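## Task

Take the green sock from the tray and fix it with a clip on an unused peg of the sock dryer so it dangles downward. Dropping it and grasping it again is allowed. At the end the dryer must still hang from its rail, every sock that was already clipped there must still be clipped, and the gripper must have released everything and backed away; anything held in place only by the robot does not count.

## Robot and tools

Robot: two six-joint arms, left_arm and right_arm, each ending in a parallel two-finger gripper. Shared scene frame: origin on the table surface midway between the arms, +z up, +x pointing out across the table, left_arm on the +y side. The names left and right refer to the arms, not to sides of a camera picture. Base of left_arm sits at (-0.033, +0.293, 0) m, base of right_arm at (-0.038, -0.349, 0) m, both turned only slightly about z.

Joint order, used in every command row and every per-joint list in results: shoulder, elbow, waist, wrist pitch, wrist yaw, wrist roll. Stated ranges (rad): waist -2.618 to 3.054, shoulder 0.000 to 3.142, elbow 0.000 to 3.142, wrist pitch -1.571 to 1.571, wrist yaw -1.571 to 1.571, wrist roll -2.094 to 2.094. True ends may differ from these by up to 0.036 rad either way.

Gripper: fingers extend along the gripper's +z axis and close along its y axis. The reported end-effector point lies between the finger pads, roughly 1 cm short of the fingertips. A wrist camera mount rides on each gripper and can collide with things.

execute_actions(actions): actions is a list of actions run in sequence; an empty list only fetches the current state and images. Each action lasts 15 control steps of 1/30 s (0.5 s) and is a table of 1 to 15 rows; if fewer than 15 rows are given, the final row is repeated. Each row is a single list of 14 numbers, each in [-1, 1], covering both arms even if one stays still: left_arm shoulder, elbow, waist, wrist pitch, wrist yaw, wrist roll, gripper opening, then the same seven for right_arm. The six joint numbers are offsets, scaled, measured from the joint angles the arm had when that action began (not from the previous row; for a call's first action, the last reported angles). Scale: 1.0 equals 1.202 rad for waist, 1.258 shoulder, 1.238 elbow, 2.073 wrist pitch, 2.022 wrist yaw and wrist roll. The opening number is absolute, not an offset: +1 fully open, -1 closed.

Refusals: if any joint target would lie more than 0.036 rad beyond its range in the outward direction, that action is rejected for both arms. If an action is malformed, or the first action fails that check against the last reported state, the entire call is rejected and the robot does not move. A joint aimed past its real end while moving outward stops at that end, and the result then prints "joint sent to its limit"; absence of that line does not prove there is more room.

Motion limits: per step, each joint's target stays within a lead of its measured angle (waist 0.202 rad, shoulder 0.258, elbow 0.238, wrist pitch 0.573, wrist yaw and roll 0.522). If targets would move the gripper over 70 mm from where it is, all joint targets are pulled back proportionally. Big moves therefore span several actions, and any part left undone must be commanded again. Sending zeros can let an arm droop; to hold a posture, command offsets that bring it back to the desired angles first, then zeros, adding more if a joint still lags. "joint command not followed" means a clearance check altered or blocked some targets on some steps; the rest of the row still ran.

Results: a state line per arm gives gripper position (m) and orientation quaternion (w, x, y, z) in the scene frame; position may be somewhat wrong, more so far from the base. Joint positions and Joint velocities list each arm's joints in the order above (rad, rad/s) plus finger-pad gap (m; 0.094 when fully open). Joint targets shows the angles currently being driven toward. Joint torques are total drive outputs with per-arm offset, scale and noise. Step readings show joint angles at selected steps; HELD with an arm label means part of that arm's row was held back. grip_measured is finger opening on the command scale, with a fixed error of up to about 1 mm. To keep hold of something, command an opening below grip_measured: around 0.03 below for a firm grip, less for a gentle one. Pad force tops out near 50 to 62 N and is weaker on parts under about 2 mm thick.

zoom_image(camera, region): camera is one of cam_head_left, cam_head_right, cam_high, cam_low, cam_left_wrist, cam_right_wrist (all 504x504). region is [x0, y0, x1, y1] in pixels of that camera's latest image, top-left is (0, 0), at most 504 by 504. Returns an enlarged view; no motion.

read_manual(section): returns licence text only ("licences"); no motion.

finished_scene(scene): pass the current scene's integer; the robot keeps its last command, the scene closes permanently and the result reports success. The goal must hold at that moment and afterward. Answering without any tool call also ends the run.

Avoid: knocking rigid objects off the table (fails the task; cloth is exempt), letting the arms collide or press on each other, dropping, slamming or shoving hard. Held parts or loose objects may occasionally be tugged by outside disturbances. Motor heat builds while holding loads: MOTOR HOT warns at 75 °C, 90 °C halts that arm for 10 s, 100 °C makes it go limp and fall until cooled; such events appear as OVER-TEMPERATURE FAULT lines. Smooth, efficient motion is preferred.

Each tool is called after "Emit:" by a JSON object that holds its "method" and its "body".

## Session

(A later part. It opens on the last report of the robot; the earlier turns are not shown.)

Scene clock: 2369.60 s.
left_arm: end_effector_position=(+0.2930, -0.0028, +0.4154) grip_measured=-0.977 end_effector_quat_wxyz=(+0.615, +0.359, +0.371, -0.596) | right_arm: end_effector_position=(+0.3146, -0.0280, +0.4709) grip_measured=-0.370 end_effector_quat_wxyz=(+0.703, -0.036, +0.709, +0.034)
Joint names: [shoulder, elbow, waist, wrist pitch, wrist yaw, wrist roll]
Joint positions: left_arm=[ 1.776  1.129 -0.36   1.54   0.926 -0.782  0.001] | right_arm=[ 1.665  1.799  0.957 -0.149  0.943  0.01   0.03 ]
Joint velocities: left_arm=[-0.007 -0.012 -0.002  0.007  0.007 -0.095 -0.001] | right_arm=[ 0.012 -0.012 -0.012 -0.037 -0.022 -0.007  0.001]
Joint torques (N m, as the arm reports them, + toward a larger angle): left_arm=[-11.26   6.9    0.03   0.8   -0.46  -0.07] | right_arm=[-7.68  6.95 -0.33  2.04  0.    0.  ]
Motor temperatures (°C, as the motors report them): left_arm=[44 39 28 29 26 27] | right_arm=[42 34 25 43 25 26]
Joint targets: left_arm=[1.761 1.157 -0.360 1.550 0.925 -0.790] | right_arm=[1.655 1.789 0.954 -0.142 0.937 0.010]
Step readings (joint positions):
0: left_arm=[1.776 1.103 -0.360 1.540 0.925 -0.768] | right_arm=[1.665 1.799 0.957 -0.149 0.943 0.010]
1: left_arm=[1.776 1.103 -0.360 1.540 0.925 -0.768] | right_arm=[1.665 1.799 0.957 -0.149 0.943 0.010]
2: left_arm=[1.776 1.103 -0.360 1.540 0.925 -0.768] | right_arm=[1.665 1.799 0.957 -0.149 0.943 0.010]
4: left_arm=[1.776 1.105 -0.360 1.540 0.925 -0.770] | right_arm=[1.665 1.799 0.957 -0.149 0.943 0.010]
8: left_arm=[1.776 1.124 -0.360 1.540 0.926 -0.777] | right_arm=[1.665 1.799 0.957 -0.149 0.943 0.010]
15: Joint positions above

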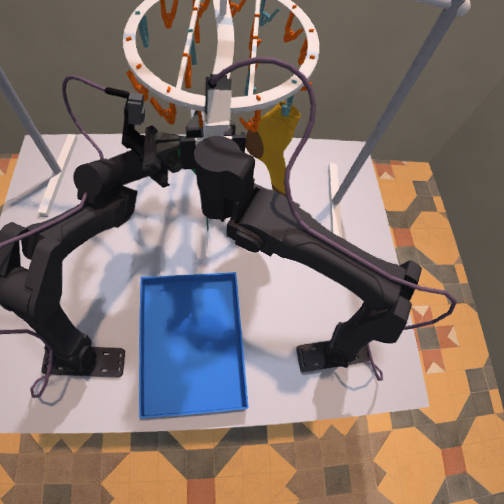

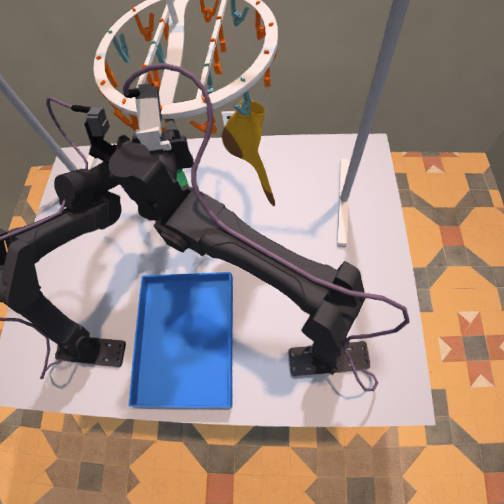

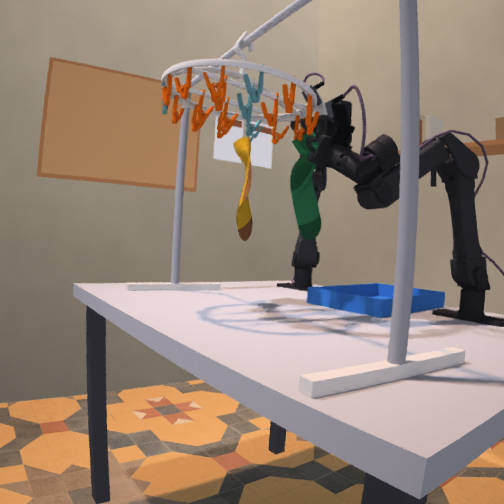

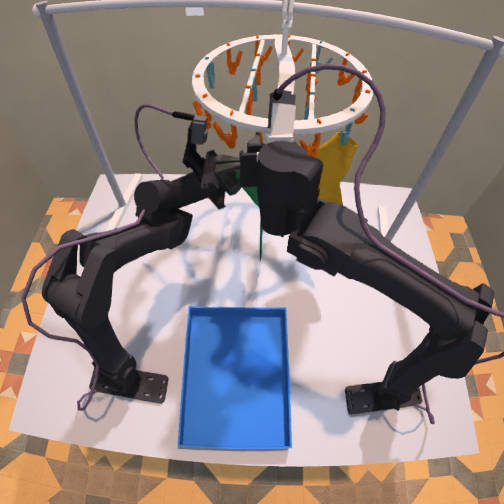

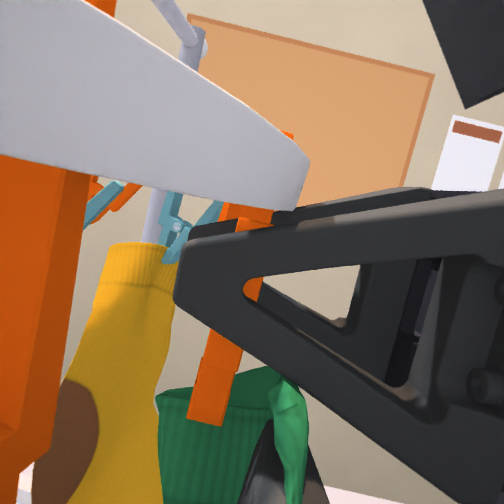

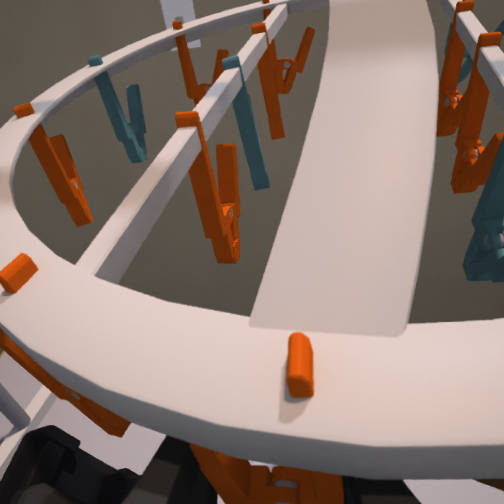

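Emit:
{"method": "zoom_image", "body": {"camera": "cam_left_wrist", "region": [150, 340, 330, 490]}}

Emit:
{"method": "zoom_image", "body": {"camera": "cam_high", "region": [280, 118, 316, 154]}}

Region (150, 340, 330, 490) of cam_left_wrist's 504x504 image, scaled by 2.800, with more detail than that image has.

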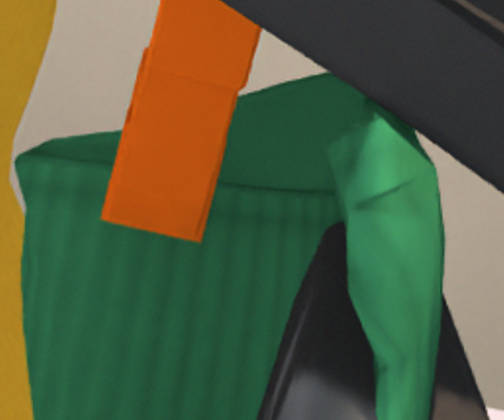

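Region (280, 118, 316, 154) of cam_high's 504x504 image, scaled by 14.000, with more detail than that image has.

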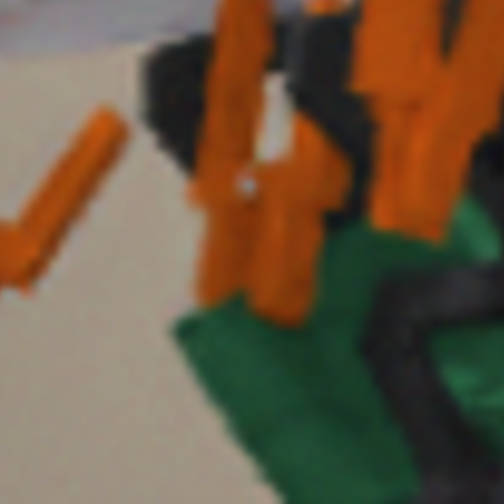

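Emit:
{"method": "execute_actions", "body": {"actions": [[[-0.012,0.024,0,0.005,0,-0.005,-1,-0.008,-0.008,-0.003,0.003,-0.003,0,-0.44],[-0.012,0.028,0,0.005,0,-0.007,-1,-0.008,-0.008,-0.003,0.003,-0.003,0,-0.44],[-0.012,0.032,0,0.005,0,-0.009,-1,-0.008,-0.008,-0.003,0.003,-0.003,0,-0.44],[-0.012,0.035,0,0.005,0,-0.011,-1,-0.008,-0.008,-0.003,0.003,-0.003,0,-0.44],[-0.012,0.038,0,0.005,0,-0.013,-1,-0.008,-0.008,-0.003,0.003,-0.003,0,-0.44],[-0.012,0.040,0,0.005,0,-0.014,-1,-0.008,-0.008,-0.003,0.003,-0.003,0,-0.44]]]}}

Scene clock: 2391.33 s.
left_arm: end_effector_position=(+0.2922, -0.0025, +0.4224) grip_measured=-0.977 end_effector_quat_wxyz=(+0.614, +0.358, +0.366, -0.601) | right_arm: end_effector_position=(+0.3146, -0.0280, +0.4711) grip_measured=-0.370 end_effector_quat_wxyz=(+0.703, -0.036, +0.709, +0.035)
Joint names: [shoulder, elbow, waist, wrist pitch, wrist yaw, wrist roll]
Joint positions: left_arm=[ 1.776  1.149 -0.36   1.54   0.926 -0.801  0.001] | right_arm=[ 1.665  1.799  0.957 -0.148  0.943  0.01   0.03 ]
Joint velocities: left_arm=[-0.027 -0.017  0.002 -0.007  0.066 -0.007 -0.001] | right_arm=[-0.002 -0.007  0.017  0.037 -0.007  0.007  0.001]
Joint torques (N m, as the arm reports them, + toward a larger angle): left_arm=[-11.31   7.05   0.04   0.72  -0.46  -0.04] | right_arm=[-7.68  6.93 -0.32  2.04  0.    0.  ]
Motor temperatures (°C, as the motors report them): left_arm=[44 40 28 29 26 27] | right_arm=[42 34 25 43 25 26]
Joint targets: left_arm=[1.761 1.178 -0.360 1.550 0.926 -0.810] | right_arm=[1.655 1.789 0.954 -0.142 0.937 0.010]
Step readings (joint positions):
0: left_arm=[1.776 1.129 -0.360 1.540 0.926 -0.783] | right_arm=[1.665 1.799 0.957 -0.149 0.943 0.010]
1: left_arm=[1.776 1.129 -0.360 1.540 0.926 -0.783] | right_arm=[1.665 1.799 0.957 -0.149 0.943 0.010]
2: left_arm=[1.776 1.129 -0.360 1.540 0.926 -0.784] | right_arm=[1.665 1.799 0.957 -0.149 0.943 0.010]
4: left_arm=[1.776 1.130 -0.360 1.540 0.926 -0.787] | right_arm=[1.665 1.799 0.957 -0.149 0.943 0.010]
8: left_arm=[1.776 1.147 -0.360 1.540 0.926 -0.796] | right_arm=[1.665 1.799 0.957 -0.149 0.943 0.010]
15: Joint positions above

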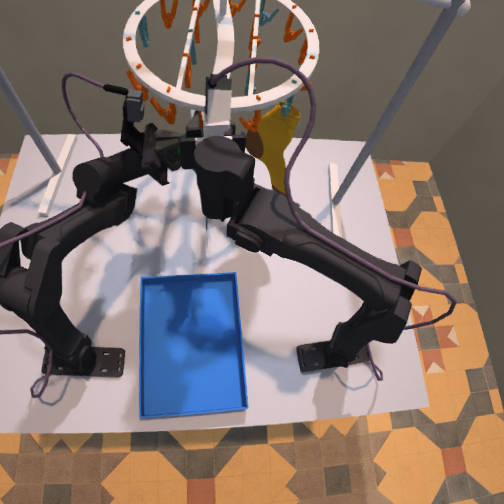

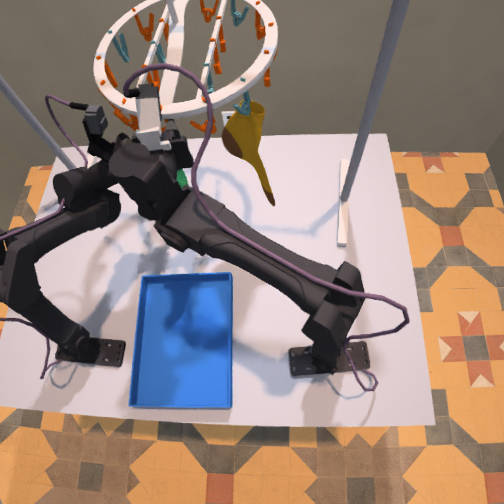

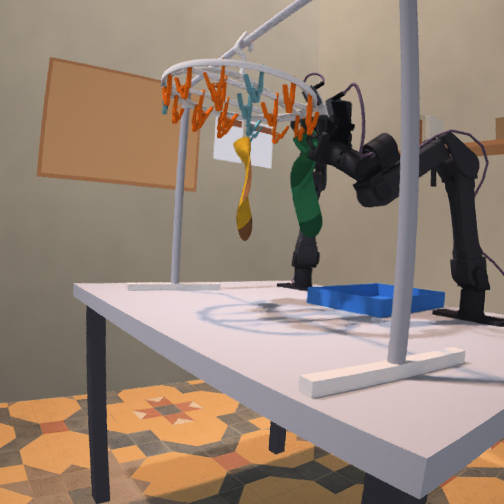

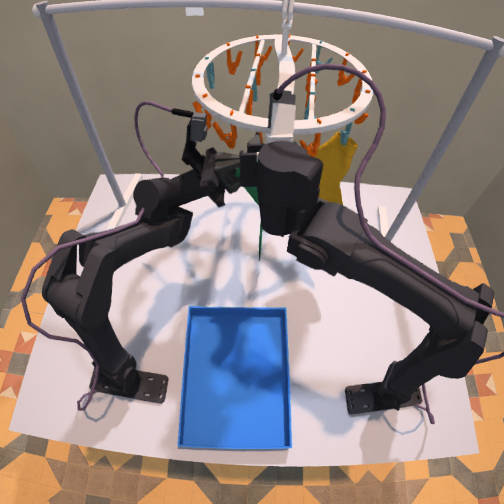

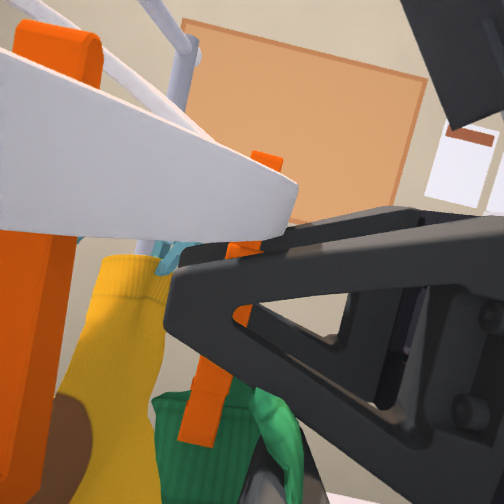

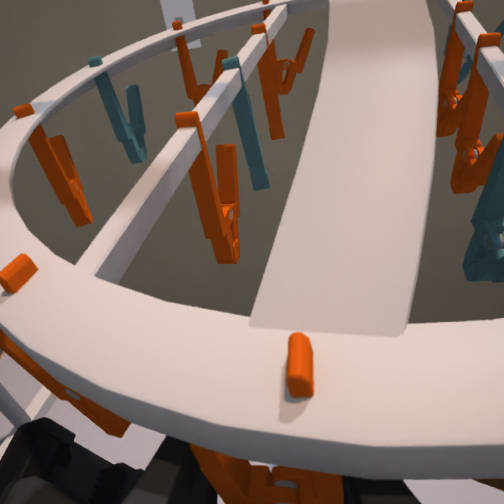

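Emit:
{"method": "zoom_image", "body": {"camera": "cam_high", "region": [280, 118, 316, 154]}}

Region (280, 118, 316, 154) of cam_high's 504x504 image, scaled by 14.000, with more detail than that image has.

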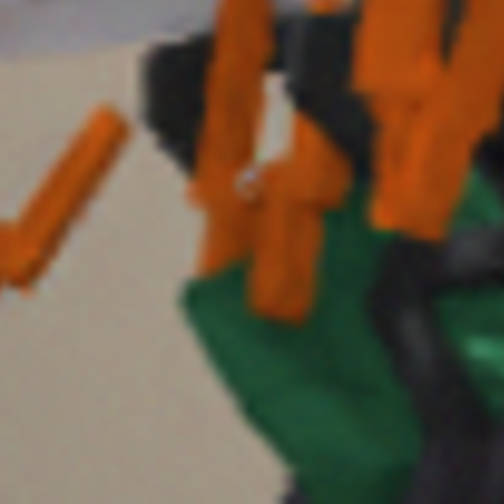

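Emit:
{"method": "execute_actions", "body": {"actions": [[[-0.012,0.023,0,0.005,0,-0.004,-1,-0.008,-0.008,-0.003,0.003,-0.003,0,-0.38],[-0.012,0.023,0,0.005,0,-0.004,-1,-0.008,-0.008,-0.003,0.003,-0.003,0,-0.35],[-0.012,0.023,0,0.005,0,-0.004,-1,-0.008,-0.008,-0.003,0.003,-0.003,0,-0.32],[-0.012,0.023,0,0.005,0,-0.004,-1,-0.008,-0.008,-0.003,0.003,-0.003,0,-0.29],[-0.012,0.023,0,0.005,0,-0.004,-1,-0.008,-0.008,-0.003,0.003,-0.003,0,-0.26],[-0.012,0.023,0,0.005,0,-0.004,-1,-0.008,-0.008,-0.003,0.003,-0.003,0,-0.23],[-0.012,0.023,0,0.005,0,-0.004,-1,-0.008,-0.008,-0.003,0.003,-0.003,0,-0.20],[-0.012,0.023,0,0.005,0,-0.004,-1,-0.008,-0.008,-0.003,0.003,-0.003,0,-0.17],[-0.012,0.023,0,0.005,0,-0.004,-1,-0.008,-0.008,-0.003,0.003,-0.003,0,-0.14],[-0.012,0.023,0,0.005,0,-0.004,-1,-0.008,-0.008,-0.003,0.003,-0.003,0,-0.11],[-0.012,0.023,0,0.005,0,-0.004,-1,-0.008,-0.008,-0.003,0.003,-0.003,0,-0.08],[-0.012,0.023,0,0.005,0,-0.004,-1,-0.008,-0.008,-0.003,0.003,-0.003,0,-0.05]]]}}

Scene clock: 2419.17 s.
left_arm: end_effector_position=(+0.2922, -0.0025, +0.4224) grip_measured=-0.977 end_effector_quat_wxyz=(+0.614, +0.358, +0.366, -0.601) | right_arm: end_effector_position=(+0.3146, -0.0276, +0.4711) grip_measured=-0.053 end_effector_quat_wxyz=(+0.703, -0.037, +0.709, +0.035)
Joint names: [shoulder, elbow, waist, wrist pitch, wrist yaw, wrist roll]
Joint positions: left_arm=[ 1.776  1.149 -0.36   1.54   0.927 -0.802  0.001] | right_arm=[ 1.665  1.799  0.957 -0.148  0.941  0.01   0.044]
Joint velocities: left_arm=[ 0.002 -0.012 -0.007  0.007  0.007  0.022 -0.001] | right_arm=[ 0.012  0.002 -0.002 -0.051 -0.007  0.037  0.   ]
Joint torques (N m, as the arm reports them, + toward a larger angle): left_arm=[-11.29   6.98   0.05   0.73  -0.46  -0.04] | right_arm=[-7.67  7.   -0.34  2.03  0.01 -0.01]
Motor temperatures (°C, as the motors report them): left_arm=[44 40 28 29 26 27] | right_arm=[42 34 25 43 25 26]
Joint targets: left_arm=[1.761 1.178 -0.360 1.550 0.926 -0.809] | right_arm=[1.655 1.789 0.954 -0.142 0.937 0.010]
Step readings (joint positions):
0: left_arm=[1.776 1.149 -0.360 1.540 0.926 -0.802] | right_arm=[1.665 1.799 0.957 -0.148 0.943 0.010]
1: left_arm=[1.776 1.149 -0.360 1.540 0.927 -0.802] | right_arm=[1.665 1.799 0.957 -0.148 0.943 0.010]
2: left_arm=[1.776 1.149 -0.360 1.540 0.927 -0.802] | right_arm=[1.665 1.799 0.957 -0.148 0.943 0.010]
4: left_arm=[1.776 1.149 -0.360 1.540 0.927 -0.802] | right_arm=[1.665 1.799 0.957 -0.148 0.943 0.010]
8: left_arm=[1.776 1.149 -0.360 1.540 0.927 -0.802] | right_arm=[1.665 1.799 0.957 -0.148 0.941 0.010]
15: Joint positions above

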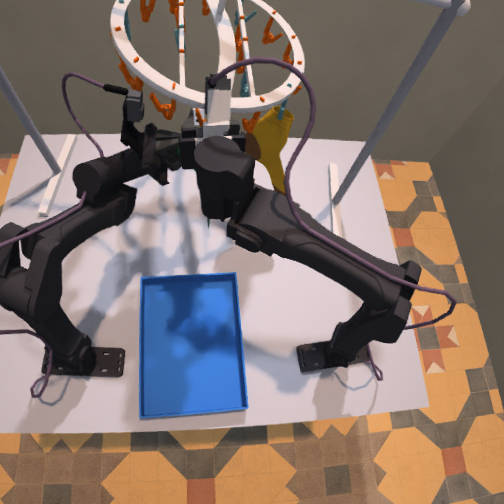

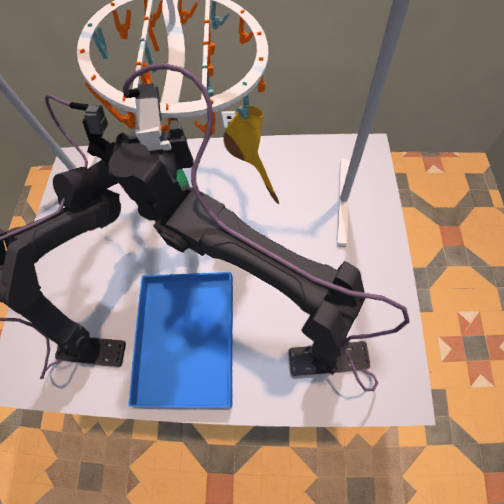

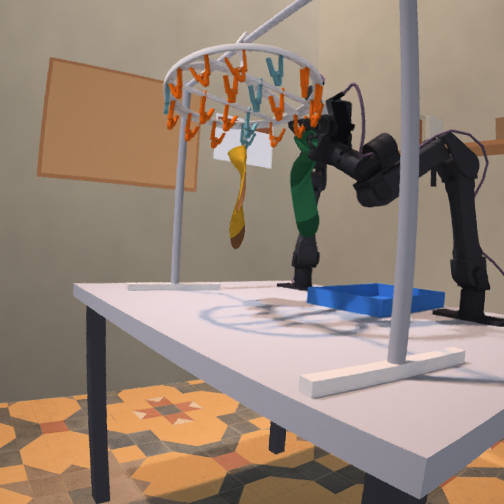

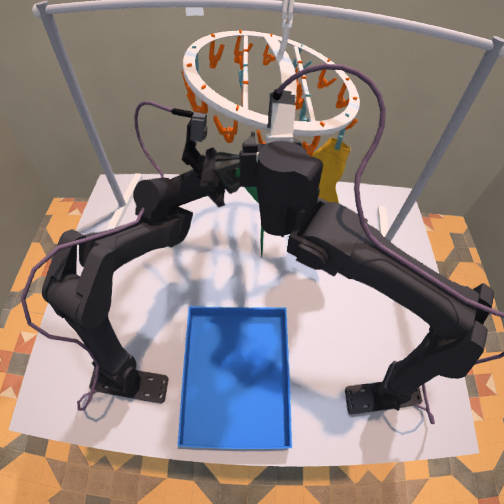

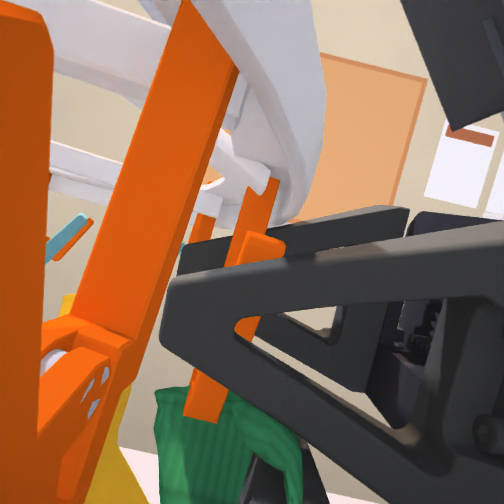

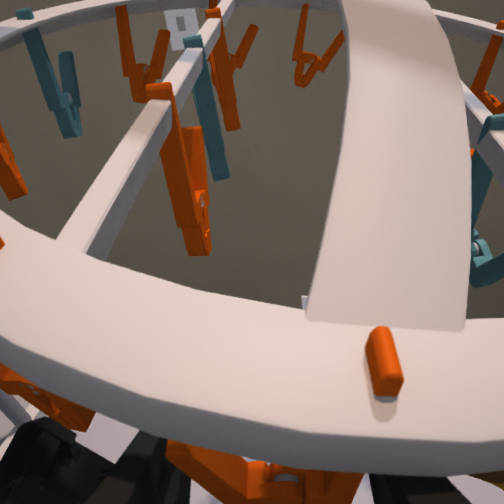

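Emit:
{"method": "zoom_image", "body": {"camera": "cam_high", "region": [270, 105, 326, 161]}}

Emit:
{"method": "zoom_image", "body": {"camera": "cam_left_wrist", "region": [140, 354, 320, 504]}}

Region (270, 105, 326, 161) of cam_high's 504x504 image, scaled by 9.000, with more detail than that image has.

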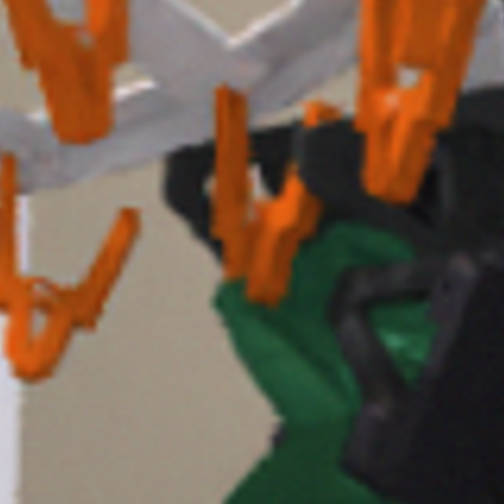

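Region (140, 354, 320, 504) of cam_left_wrist's 504x504 image, scaled by 2.800, with more detail than that image has.

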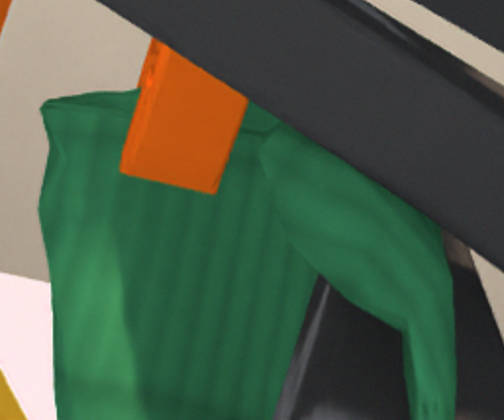

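Emit:
{"method": "execute_actions", "body": {"actions": [[[-0.012,0.010,0,0.005,0,0,-1,-0.008,-0.008,-0.003,0.003,-0.003,0,-0.05],[-0.012,-0.002,0,0.005,0,0,-1,-0.008,-0.008,-0.003,0.003,-0.003,0,-0.05],[-0.012,-0.012,0,0.005,0,0.002,-1,-0.008,-0.008,-0.003,0.003,-0.003,0,-0.05],[-0.012,-0.019,0,0.005,0,0.004,-1,-0.008,-0.008,-0.003,0.003,-0.003,0,-0.05],[-0.012,-0.024,0,0.005,0,0.006,-1,-0.008,-0.008,-0.003,0.003,-0.003,0,-0.05],[-0.012,-0.027,0,0.005,0,0.008,-1,-0.008,-0.008,-0.003,0.003,-0.003,0,-0.05]]]}}

Scene clock: 2428.60 s.
left_arm: end_effector_position=(+0.2926, -0.0027, +0.4166) grip_measured=-0.977 end_effector_quat_wxyz=(+0.611, +0.357, +0.371, -0.601) | right_arm: end_effector_position=(+0.3146, -0.0276, +0.4711) grip_measured=-0.053 end_effector_quat_wxyz=(+0.703, -0.037, +0.709, +0.035)
Joint names: [shoulder, elbow, waist, wrist pitch, wrist yaw, wrist roll]
Joint positions: left_arm=[ 1.776  1.132 -0.36   1.541  0.927 -0.797  0.001] | right_arm=[ 1.665  1.799  0.957 -0.148  0.941  0.01   0.044]
Joint velocities: left_arm=[-0.002  0.017 -0.032  0.037 -0.095  0.022 -0.   ] | right_arm=[-0.002  0.002  0.032 -0.051 -0.007  0.022  0.001]
Joint torques (N m, as the arm reports them, + toward a larger angle): left_arm=[-11.25   4.     0.02   0.75  -0.45   0.13] | right_arm=[-7.68  6.96 -0.33  2.03  0.   -0.01]
Motor temperatures (°C, as the motors report them): left_arm=[44 40 28 29 26 27] | right_arm=[42 34 25 43 25 26]
Joint targets: left_arm=[1.761 1.116 -0.360 1.550 0.927 -0.786] | right_arm=[1.655 1.789 0.954 -0.142 0.935 0.010]
Step readings (joint positions):
0: left_arm=[1.776 1.149 -0.360 1.540 0.927 -0.802] | right_arm=[1.665 1.799 0.957 -0.148 0.941 0.010]
1: left_arm=[1.776 1.149 -0.360 1.540 0.927 -0.802] | right_arm=[1.665 1.799 0.957 -0.148 0.941 0.010]
2: left_arm=[1.776 1.149 -0.360 1.540 0.927 -0.802] | right_arm=[1.665 1.799 0.957 -0.148 0.941 0.010]
4: left_arm=[1.776 1.149 -0.360 1.540 0.927 -0.802] | right_arm=[1.665 1.799 0.957 -0.148 0.941 0.010]
8: left_arm=[1.776 1.136 -0.360 1.541 0.927 -0.799] | right_arm=[1.665 1.799 0.957 -0.148 0.941 0.010]
15: Joint positions above

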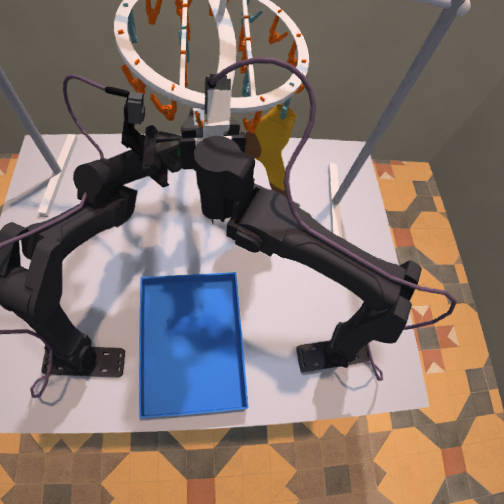

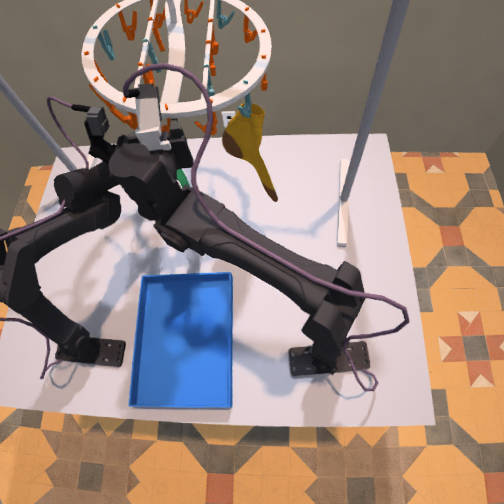

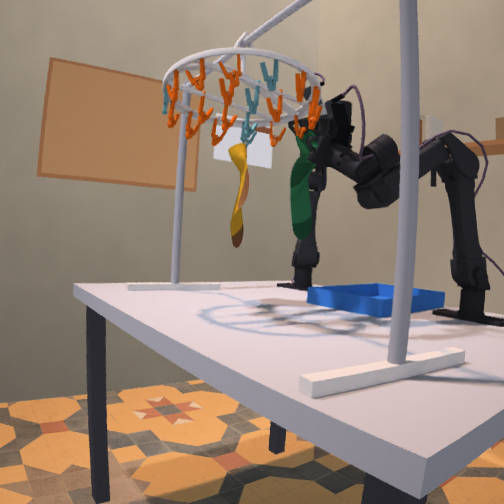

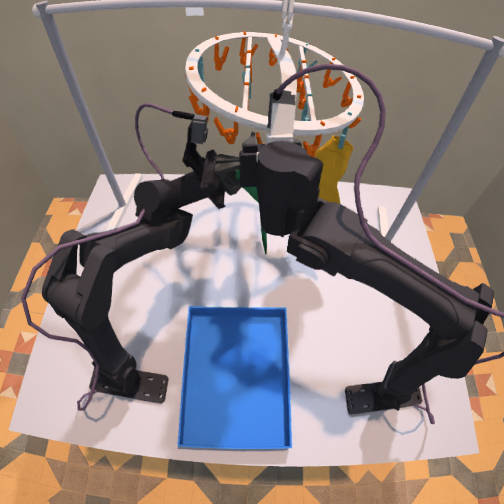

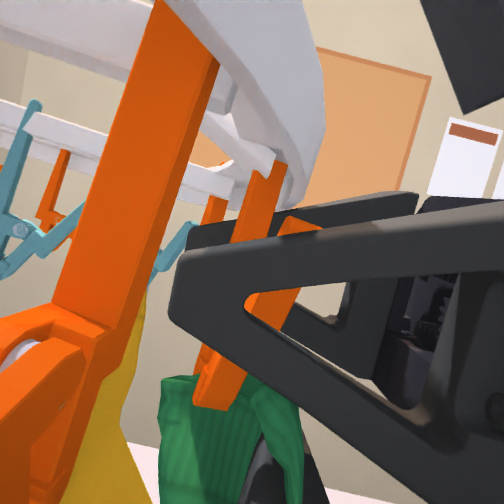

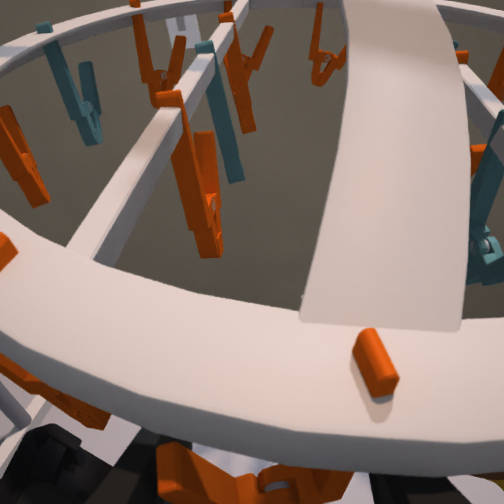

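Emit:
{"method": "zoom_image", "body": {"camera": "cam_left_wrist", "region": [140, 340, 320, 490]}}

Emit:
{"method": "zoom_image", "body": {"camera": "cam_high", "region": [270, 105, 326, 161]}}

Region (140, 340, 320, 490) of cam_left_wrist's 504x504 image, scaled by 2.800, with more detail than that image has.

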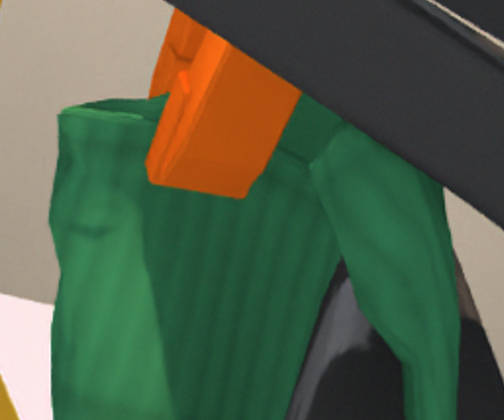

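Region (270, 105, 326, 161) of cam_high's 504x504 image, scaled by 9.000, with more detail than that image has.

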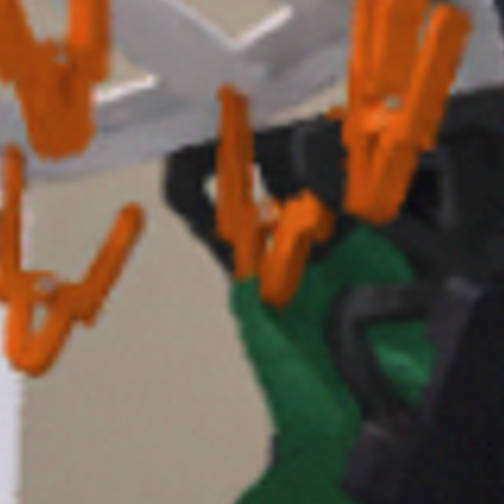

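Emit:
{"method": "execute_actions", "body": {"actions": [[[-0.012,0,0,0.005,0,0,-0.95,-0.008,-0.008,-0.003,0.003,-0.003,0,-0.05],[-0.012,0,0,0.005,0,0,-0.91,-0.008,-0.008,-0.003,0.003,-0.003,0,-0.05],[-0.012,0,0,0.005,0,0,-0.87,-0.008,-0.008,-0.003,0.003,-0.003,0,-0.05],[-0.012,0,0,0.005,0,0,-0.83,-0.008,-0.008,-0.003,0.003,-0.003,0,-0.05],[-0.012,0,0,0.005,0,0,-0.79,-0.008,-0.008,-0.003,0.003,-0.003,0,-0.05],[-0.012,0,0,0.005,0,0,-0.75,-0.008,-0.008,-0.003,0.003,-0.003,0,-0.05],[-0.012,0,0,0.005,0,0,-0.72,-0.008,-0.008,-0.003,0.003,-0.003,0,-0.05],[-0.012,0,0,0.005,0,0,-0.70,-0.008,-0.008,-0.003,0.003,-0.003,0,-0.05]],[[-0.012,-0.015,0,0.005,0,0.006,-0.70,-0.008,-0.008,-0.003,0.003,-0.003,0,-0.05],[-0.012,-0.025,0,0.005,0,0.011,-0.70,-0.008,-0.008,-0.003,0.003,-0.003,0,-0.05],[-0.012,-0.035,0,0.005,0,0.016,-0.70,-0.008,-0.008,-0.003,0.003,-0.003,0,-0.05],[-0.012,-0.044,0,0.005,0,0.021,-0.68,-0.008,-0.008,-0.003,0.003,-0.003,0,-0.05],[-0.012,-0.052,0,0.005,0,0.025,-0.66,-0.008,-0.008,-0.003,0.003,-0.003,0,-0.05],[-0.012,-0.059,0,0.005,0,0.029,-0.64,-0.008,-0.008,-0.003,0.003,-0.003,0,-0.05],[-0.012,-0.065,0,0.005,0,0.033,-0.62,-0.008,-0.008,-0.003,0.003,-0.003,0,-0.05]]]}}

Scene clock: 2439.43 s.
left_arm: end_effector_position=(+0.2940, -0.0033, +0.3941) grip_measured=-0.622 end_effector_quat_wxyz=(+0.612, +0.357, +0.387, -0.590) | right_arm: end_effector_position=(+0.3146, -0.0276, +0.4711) grip_measured=-0.053 end_effector_quat_wxyz=(+0.703, -0.037, +0.709, +0.035)
Joint names: [shoulder, elbow, waist, wrist pitch, wrist yaw, wrist roll]
Joint positions: left_arm=[ 1.776  1.065 -0.36   1.544  0.927 -0.744  0.018] | right_arm=[ 1.665  1.799  0.957 -0.148  0.941  0.01   0.044]
Joint velocities: left_arm=[ 0.002 -0.002  0.007 -0.022 -0.066  0.037  0.   ] | right_arm=[-0.012 -0.007  0.022 -0.022 -0.022  0.037 -0.003]
Joint torques (N m, as the arm reports them, + toward a larger angle): left_arm=[-11.17   4.16   0.05   0.83  -0.44   0.15] | right_arm=[-7.69  6.93 -0.34  2.04 -0.01  0.  ]
Motor temperatures (°C, as the motors report them): left_arm=[44 39 28 29 26 27] | right_arm=[42 34 25 43 25 26]
Joint targets: left_arm=[1.761 1.052 -0.360 1.552 0.927 -0.730] | right_arm=[1.655 1.789 0.954 -0.142 0.935 0.010]
Step readings (joint positions; steps 1 to 15: 1st action; 16 to 30: 2nd action):
0: left_arm=[1.776 1.132 -0.360 1.541 0.927 -0.796] | right_arm=[1.665 1.799 0.957 -0.148 0.941 0.010]
1: left_arm=[1.776 1.132 -0.360 1.541 0.927 -0.796] | right_arm=[1.665 1.799 0.957 -0.148 0.941 0.010]
2: left_arm=[1.776 1.132 -0.360 1.541 0.927 -0.796] | right_arm=[1.665 1.799 0.957 -0.148 0.941 0.010]
4: left_arm=[1.776 1.132 -0.360 1.541 0.927 -0.796] | right_arm=[1.665 1.799 0.957 -0.148 0.941 0.010]
8: left_arm=[1.776 1.132 -0.360 1.541 0.927 -0.796] | right_arm=[1.665 1.799 0.957 -0.148 0.941 0.010]
15: left_arm=[1.776 1.132 -0.360 1.541 0.927 -0.796] | right_arm=[1.665 1.799 0.957 -0.148 0.941 0.010]
16: left_arm=[1.776 1.132 -0.360 1.541 0.927 -0.796] | right_arm=[1.665 1.799 0.957 -0.148 0.941 0.010]
17: left_arm=[1.776 1.131 -0.360 1.541 0.927 -0.794] | right_arm=[1.665 1.799 0.957 -0.148 0.941 0.010]
19: left_arm=[1.776 1.118 -0.360 1.544 0.927 -0.786] | right_arm=[1.665 1.799 0.957 -0.148 0.941 0.010]
23: left_arm=[1.776 1.076 -0.360 1.544 0.927 -0.762] | right_arm=[1.665 1.799 0.957 -0.148 0.941 0.010]
30: Joint positions above

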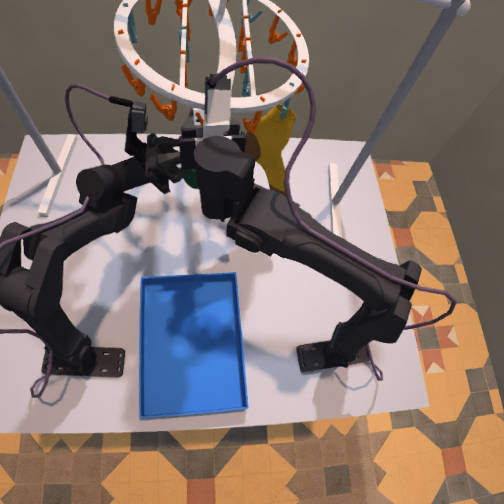

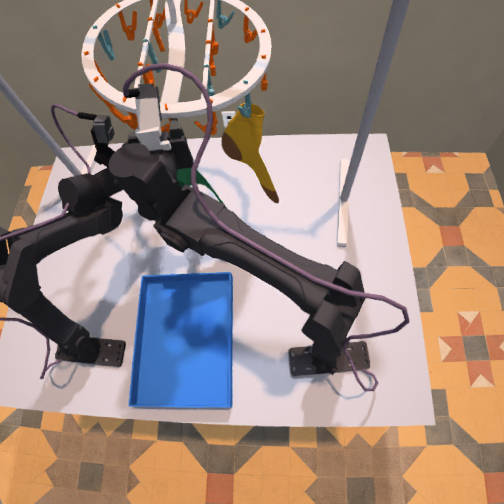

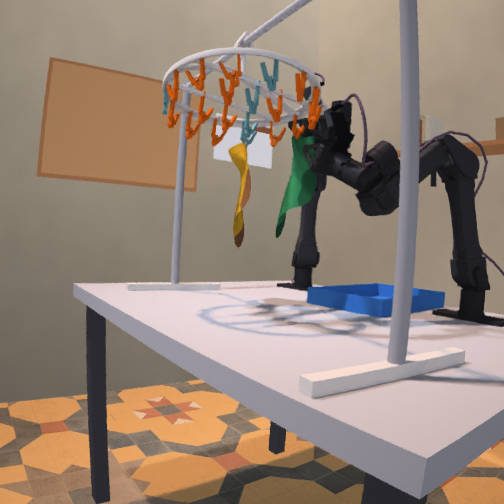

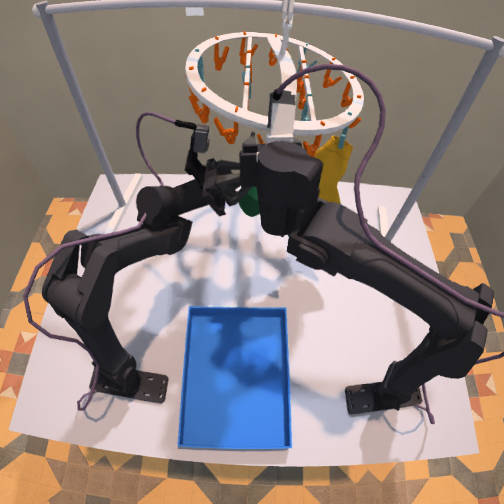

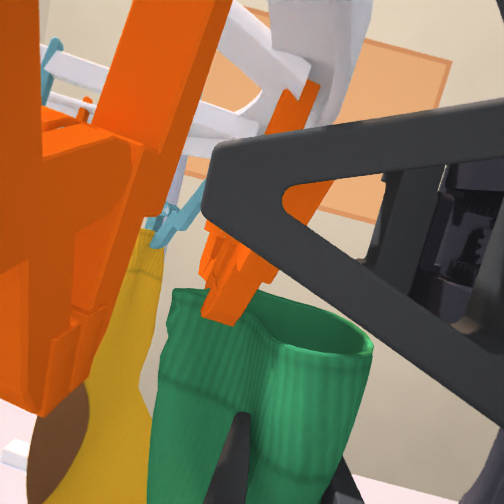

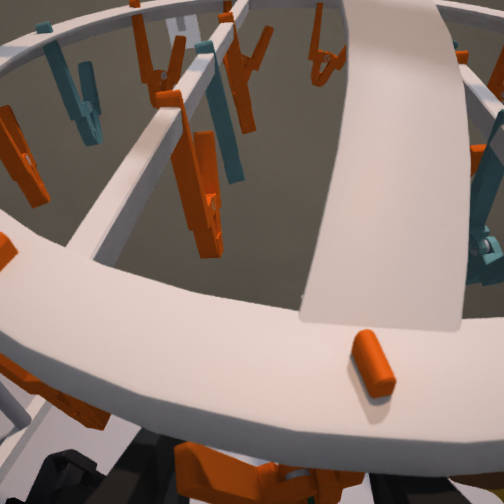

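Emit:
{"method": "execute_actions", "body": {"actions": [[[-0.012,-0.015,0,0.005,0,0.006,-0.58,-0.008,-0.008,-0.003,0.003,-0.003,0,0.0],[-0.012,-0.025,0,0.005,0,0.011,-0.54,-0.008,-0.008,-0.003,0.003,-0.003,0,0.05],[-0.012,-0.035,0,0.005,0,0.016,-0.50,-0.008,-0.008,-0.003,0.003,-0.003,0,0.10],[-0.012,-0.044,0,0.005,0,0.021,-0.46,-0.008,-0.008,-0.003,0.003,-0.003,0,0.15],[-0.012,-0.052,0,0.005,0,0.025,-0.42,-0.008,-0.008,-0.003,0.003,-0.003,0,0.20],[-0.012,-0.059,0,0.005,0,0.029,-0.38,-0.008,-0.008,-0.003,0.003,-0.003,0,0.25],[-0.012,-0.065,0,0.005,0,0.033,-0.34,-0.008,-0.008,-0.003,0.003,-0.003,0,0.30],[-0.012,-0.065,0,0.005,0,0.033,-0.30,-0.008,-0.008,-0.003,0.003,-0.003,0,0.35]],[[-0.012,-0.015,0,0.005,0,0.006,-0.30,-0.008,-0.008,0.008,0.003,0.010,0,0.35],[-0.012,-0.025,0,0.005,0,0.011,-0.30,-0.008,-0.008,0.017,0.003,0.020,0,0.35],[-0.012,-0.035,0,0.005,0,0.016,-0.30,-0.008,-0.008,0.026,0.003,0.030,0,0.35],[-0.012,-0.044,0,0.005,0,0.021,-0.30,-0.008,-0.008,0.034,0.003,0.040,0,0.35],[-0.012,-0.052,0,0.005,0,0.025,-0.30,-0.008,-0.008,0.042,0.003,0.049,0,0.35],[-0.012,-0.059,0,0.005,0,0.029,-0.30,-0.008,-0.008,0.049,0.003,0.058,0,0.35],[-0.012,-0.065,0,0.005,0,0.033,-0.30,-0.008,-0.008,0.056,0.003,0.066,0,0.35]]]}}

Scene clock: 2476.40 s.
left_arm: end_effector_position=(+0.2925, -0.0027, +0.3490) grip_measured=-0.302 end_effector_quat_wxyz=(+0.609, +0.360, +0.419, -0.569) | right_arm: end_effector_position=(+0.2950, -0.0248, +0.4713) grip_measured=+0.347 end_effector_quat_wxyz=(+0.704, -0.021, +0.709, +0.019)
Joint names: [shoulder, elbow, waist, wrist pitch, wrist yaw, wrist roll]
Joint positions: left_arm=[ 1.776  0.932 -0.36   1.551  0.927 -0.641  0.033] | right_arm=[ 1.665  1.799  1.023 -0.148  1.052  0.01   0.063]
Joint velocities: left_arm=[-0.012  0.007 -0.037  0.037  0.007  0.022  0.001] | right_arm=[-0.007  0.012 -0.007 -0.066  0.051 -0.066  0.   ]
Joint torques (N m, as the arm reports them, + toward a larger angle): left_arm=[-10.95   4.01   0.1    1.01  -0.39   0.15] | right_arm=[-7.64  6.81  0.23  1.96  0.12 -0.01]
Motor temperatures (°C, as the motors report them): left_arm=[44 37 28 29 26 27] | right_arm=[42 34 25 43 25 26]
Joint targets: left_arm=[1.761 0.918 -0.360 1.558 0.927 -0.626] | right_arm=[1.655 1.789 1.025 -0.142 1.074 0.010]
Step readings (joint positions; steps 1 to 15: 1st action; 16 to 30: 2nd action):
0: left_arm=[1.776 1.065 -0.360 1.544 0.927 -0.739] | right_arm=[1.665 1.799 0.957 -0.148 0.941 0.010]
1: left_arm=[1.776 1.065 -0.360 1.544 0.927 -0.739] | right_arm=[1.665 1.799 0.957 -0.148 0.941 0.010]
2: left_arm=[1.776 1.064 -0.360 1.544 0.927 -0.739] | right_arm=[1.665 1.799 0.957 -0.148 0.941 0.010]
4: left_arm=[1.776 1.052 -0.360 1.547 0.927 -0.731] | right_arm=[1.665 1.799 0.957 -0.148 0.941 0.010]
8: left_arm=[1.776 1.009 -0.360 1.548 0.927 -0.709] | right_arm=[1.665 1.799 0.957 -0.148 0.941 0.010]
15: left_arm=[1.776 0.998 -0.360 1.548 0.927 -0.692] | right_arm=[1.665 1.799 0.957 -0.148 0.941 0.010]
16: left_arm=[1.776 0.998 -0.360 1.548 0.927 -0.692] | right_arm=[1.665 1.799 0.957 -0.148 0.942 0.010]
17: left_arm=[1.776 0.997 -0.360 1.548 0.927 -0.690] | right_arm=[1.665 1.799 0.959 -0.148 0.946 0.010]
19: left_arm=[1.776 0.985 -0.360 1.551 0.927 -0.682] | right_arm=[1.665 1.799 0.968 -0.148 0.965 0.010]
23: left_arm=[1.776 0.942 -0.360 1.551 0.927 -0.658] | right_arm=[1.665 1.799 1.007 -0.148 1.017 0.010]
30: Joint positions above

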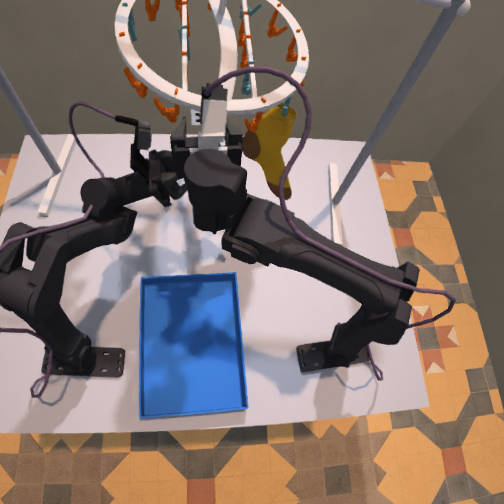

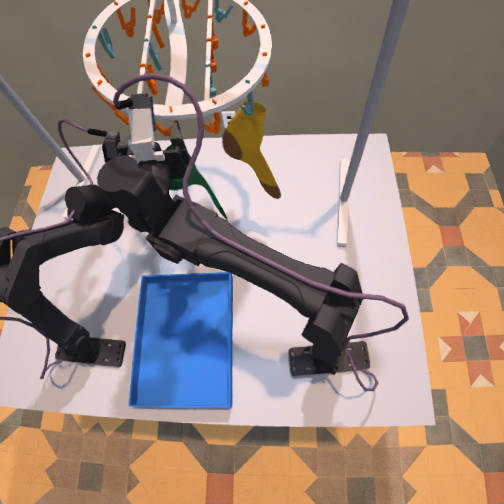

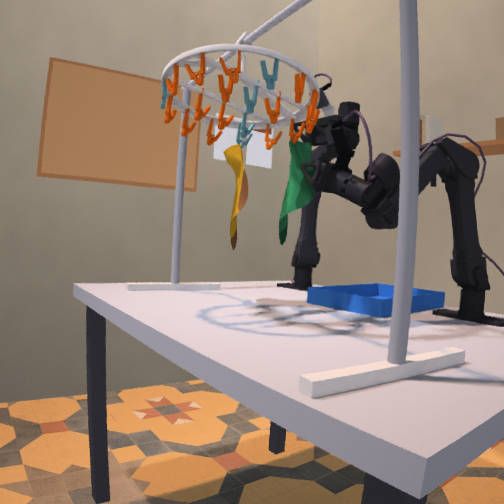

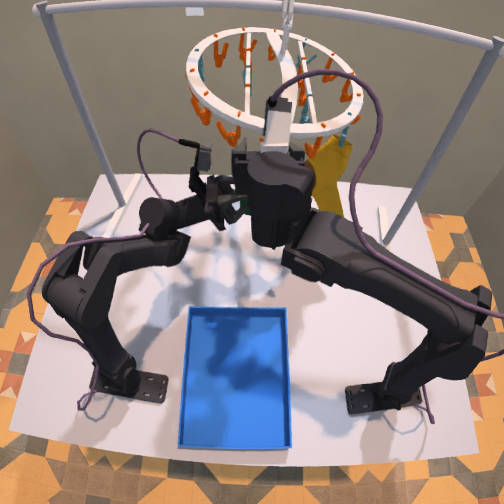

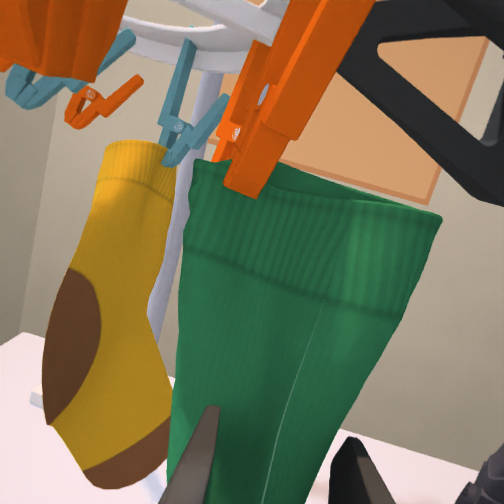

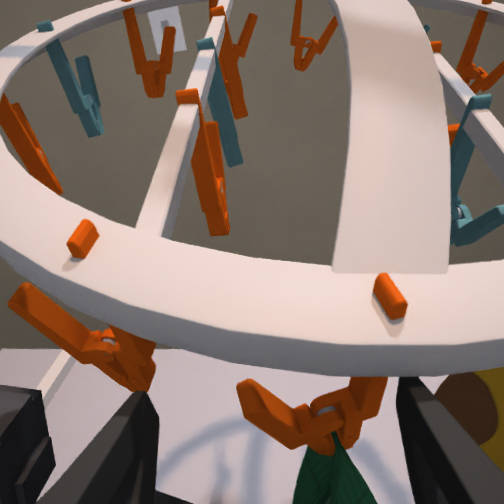

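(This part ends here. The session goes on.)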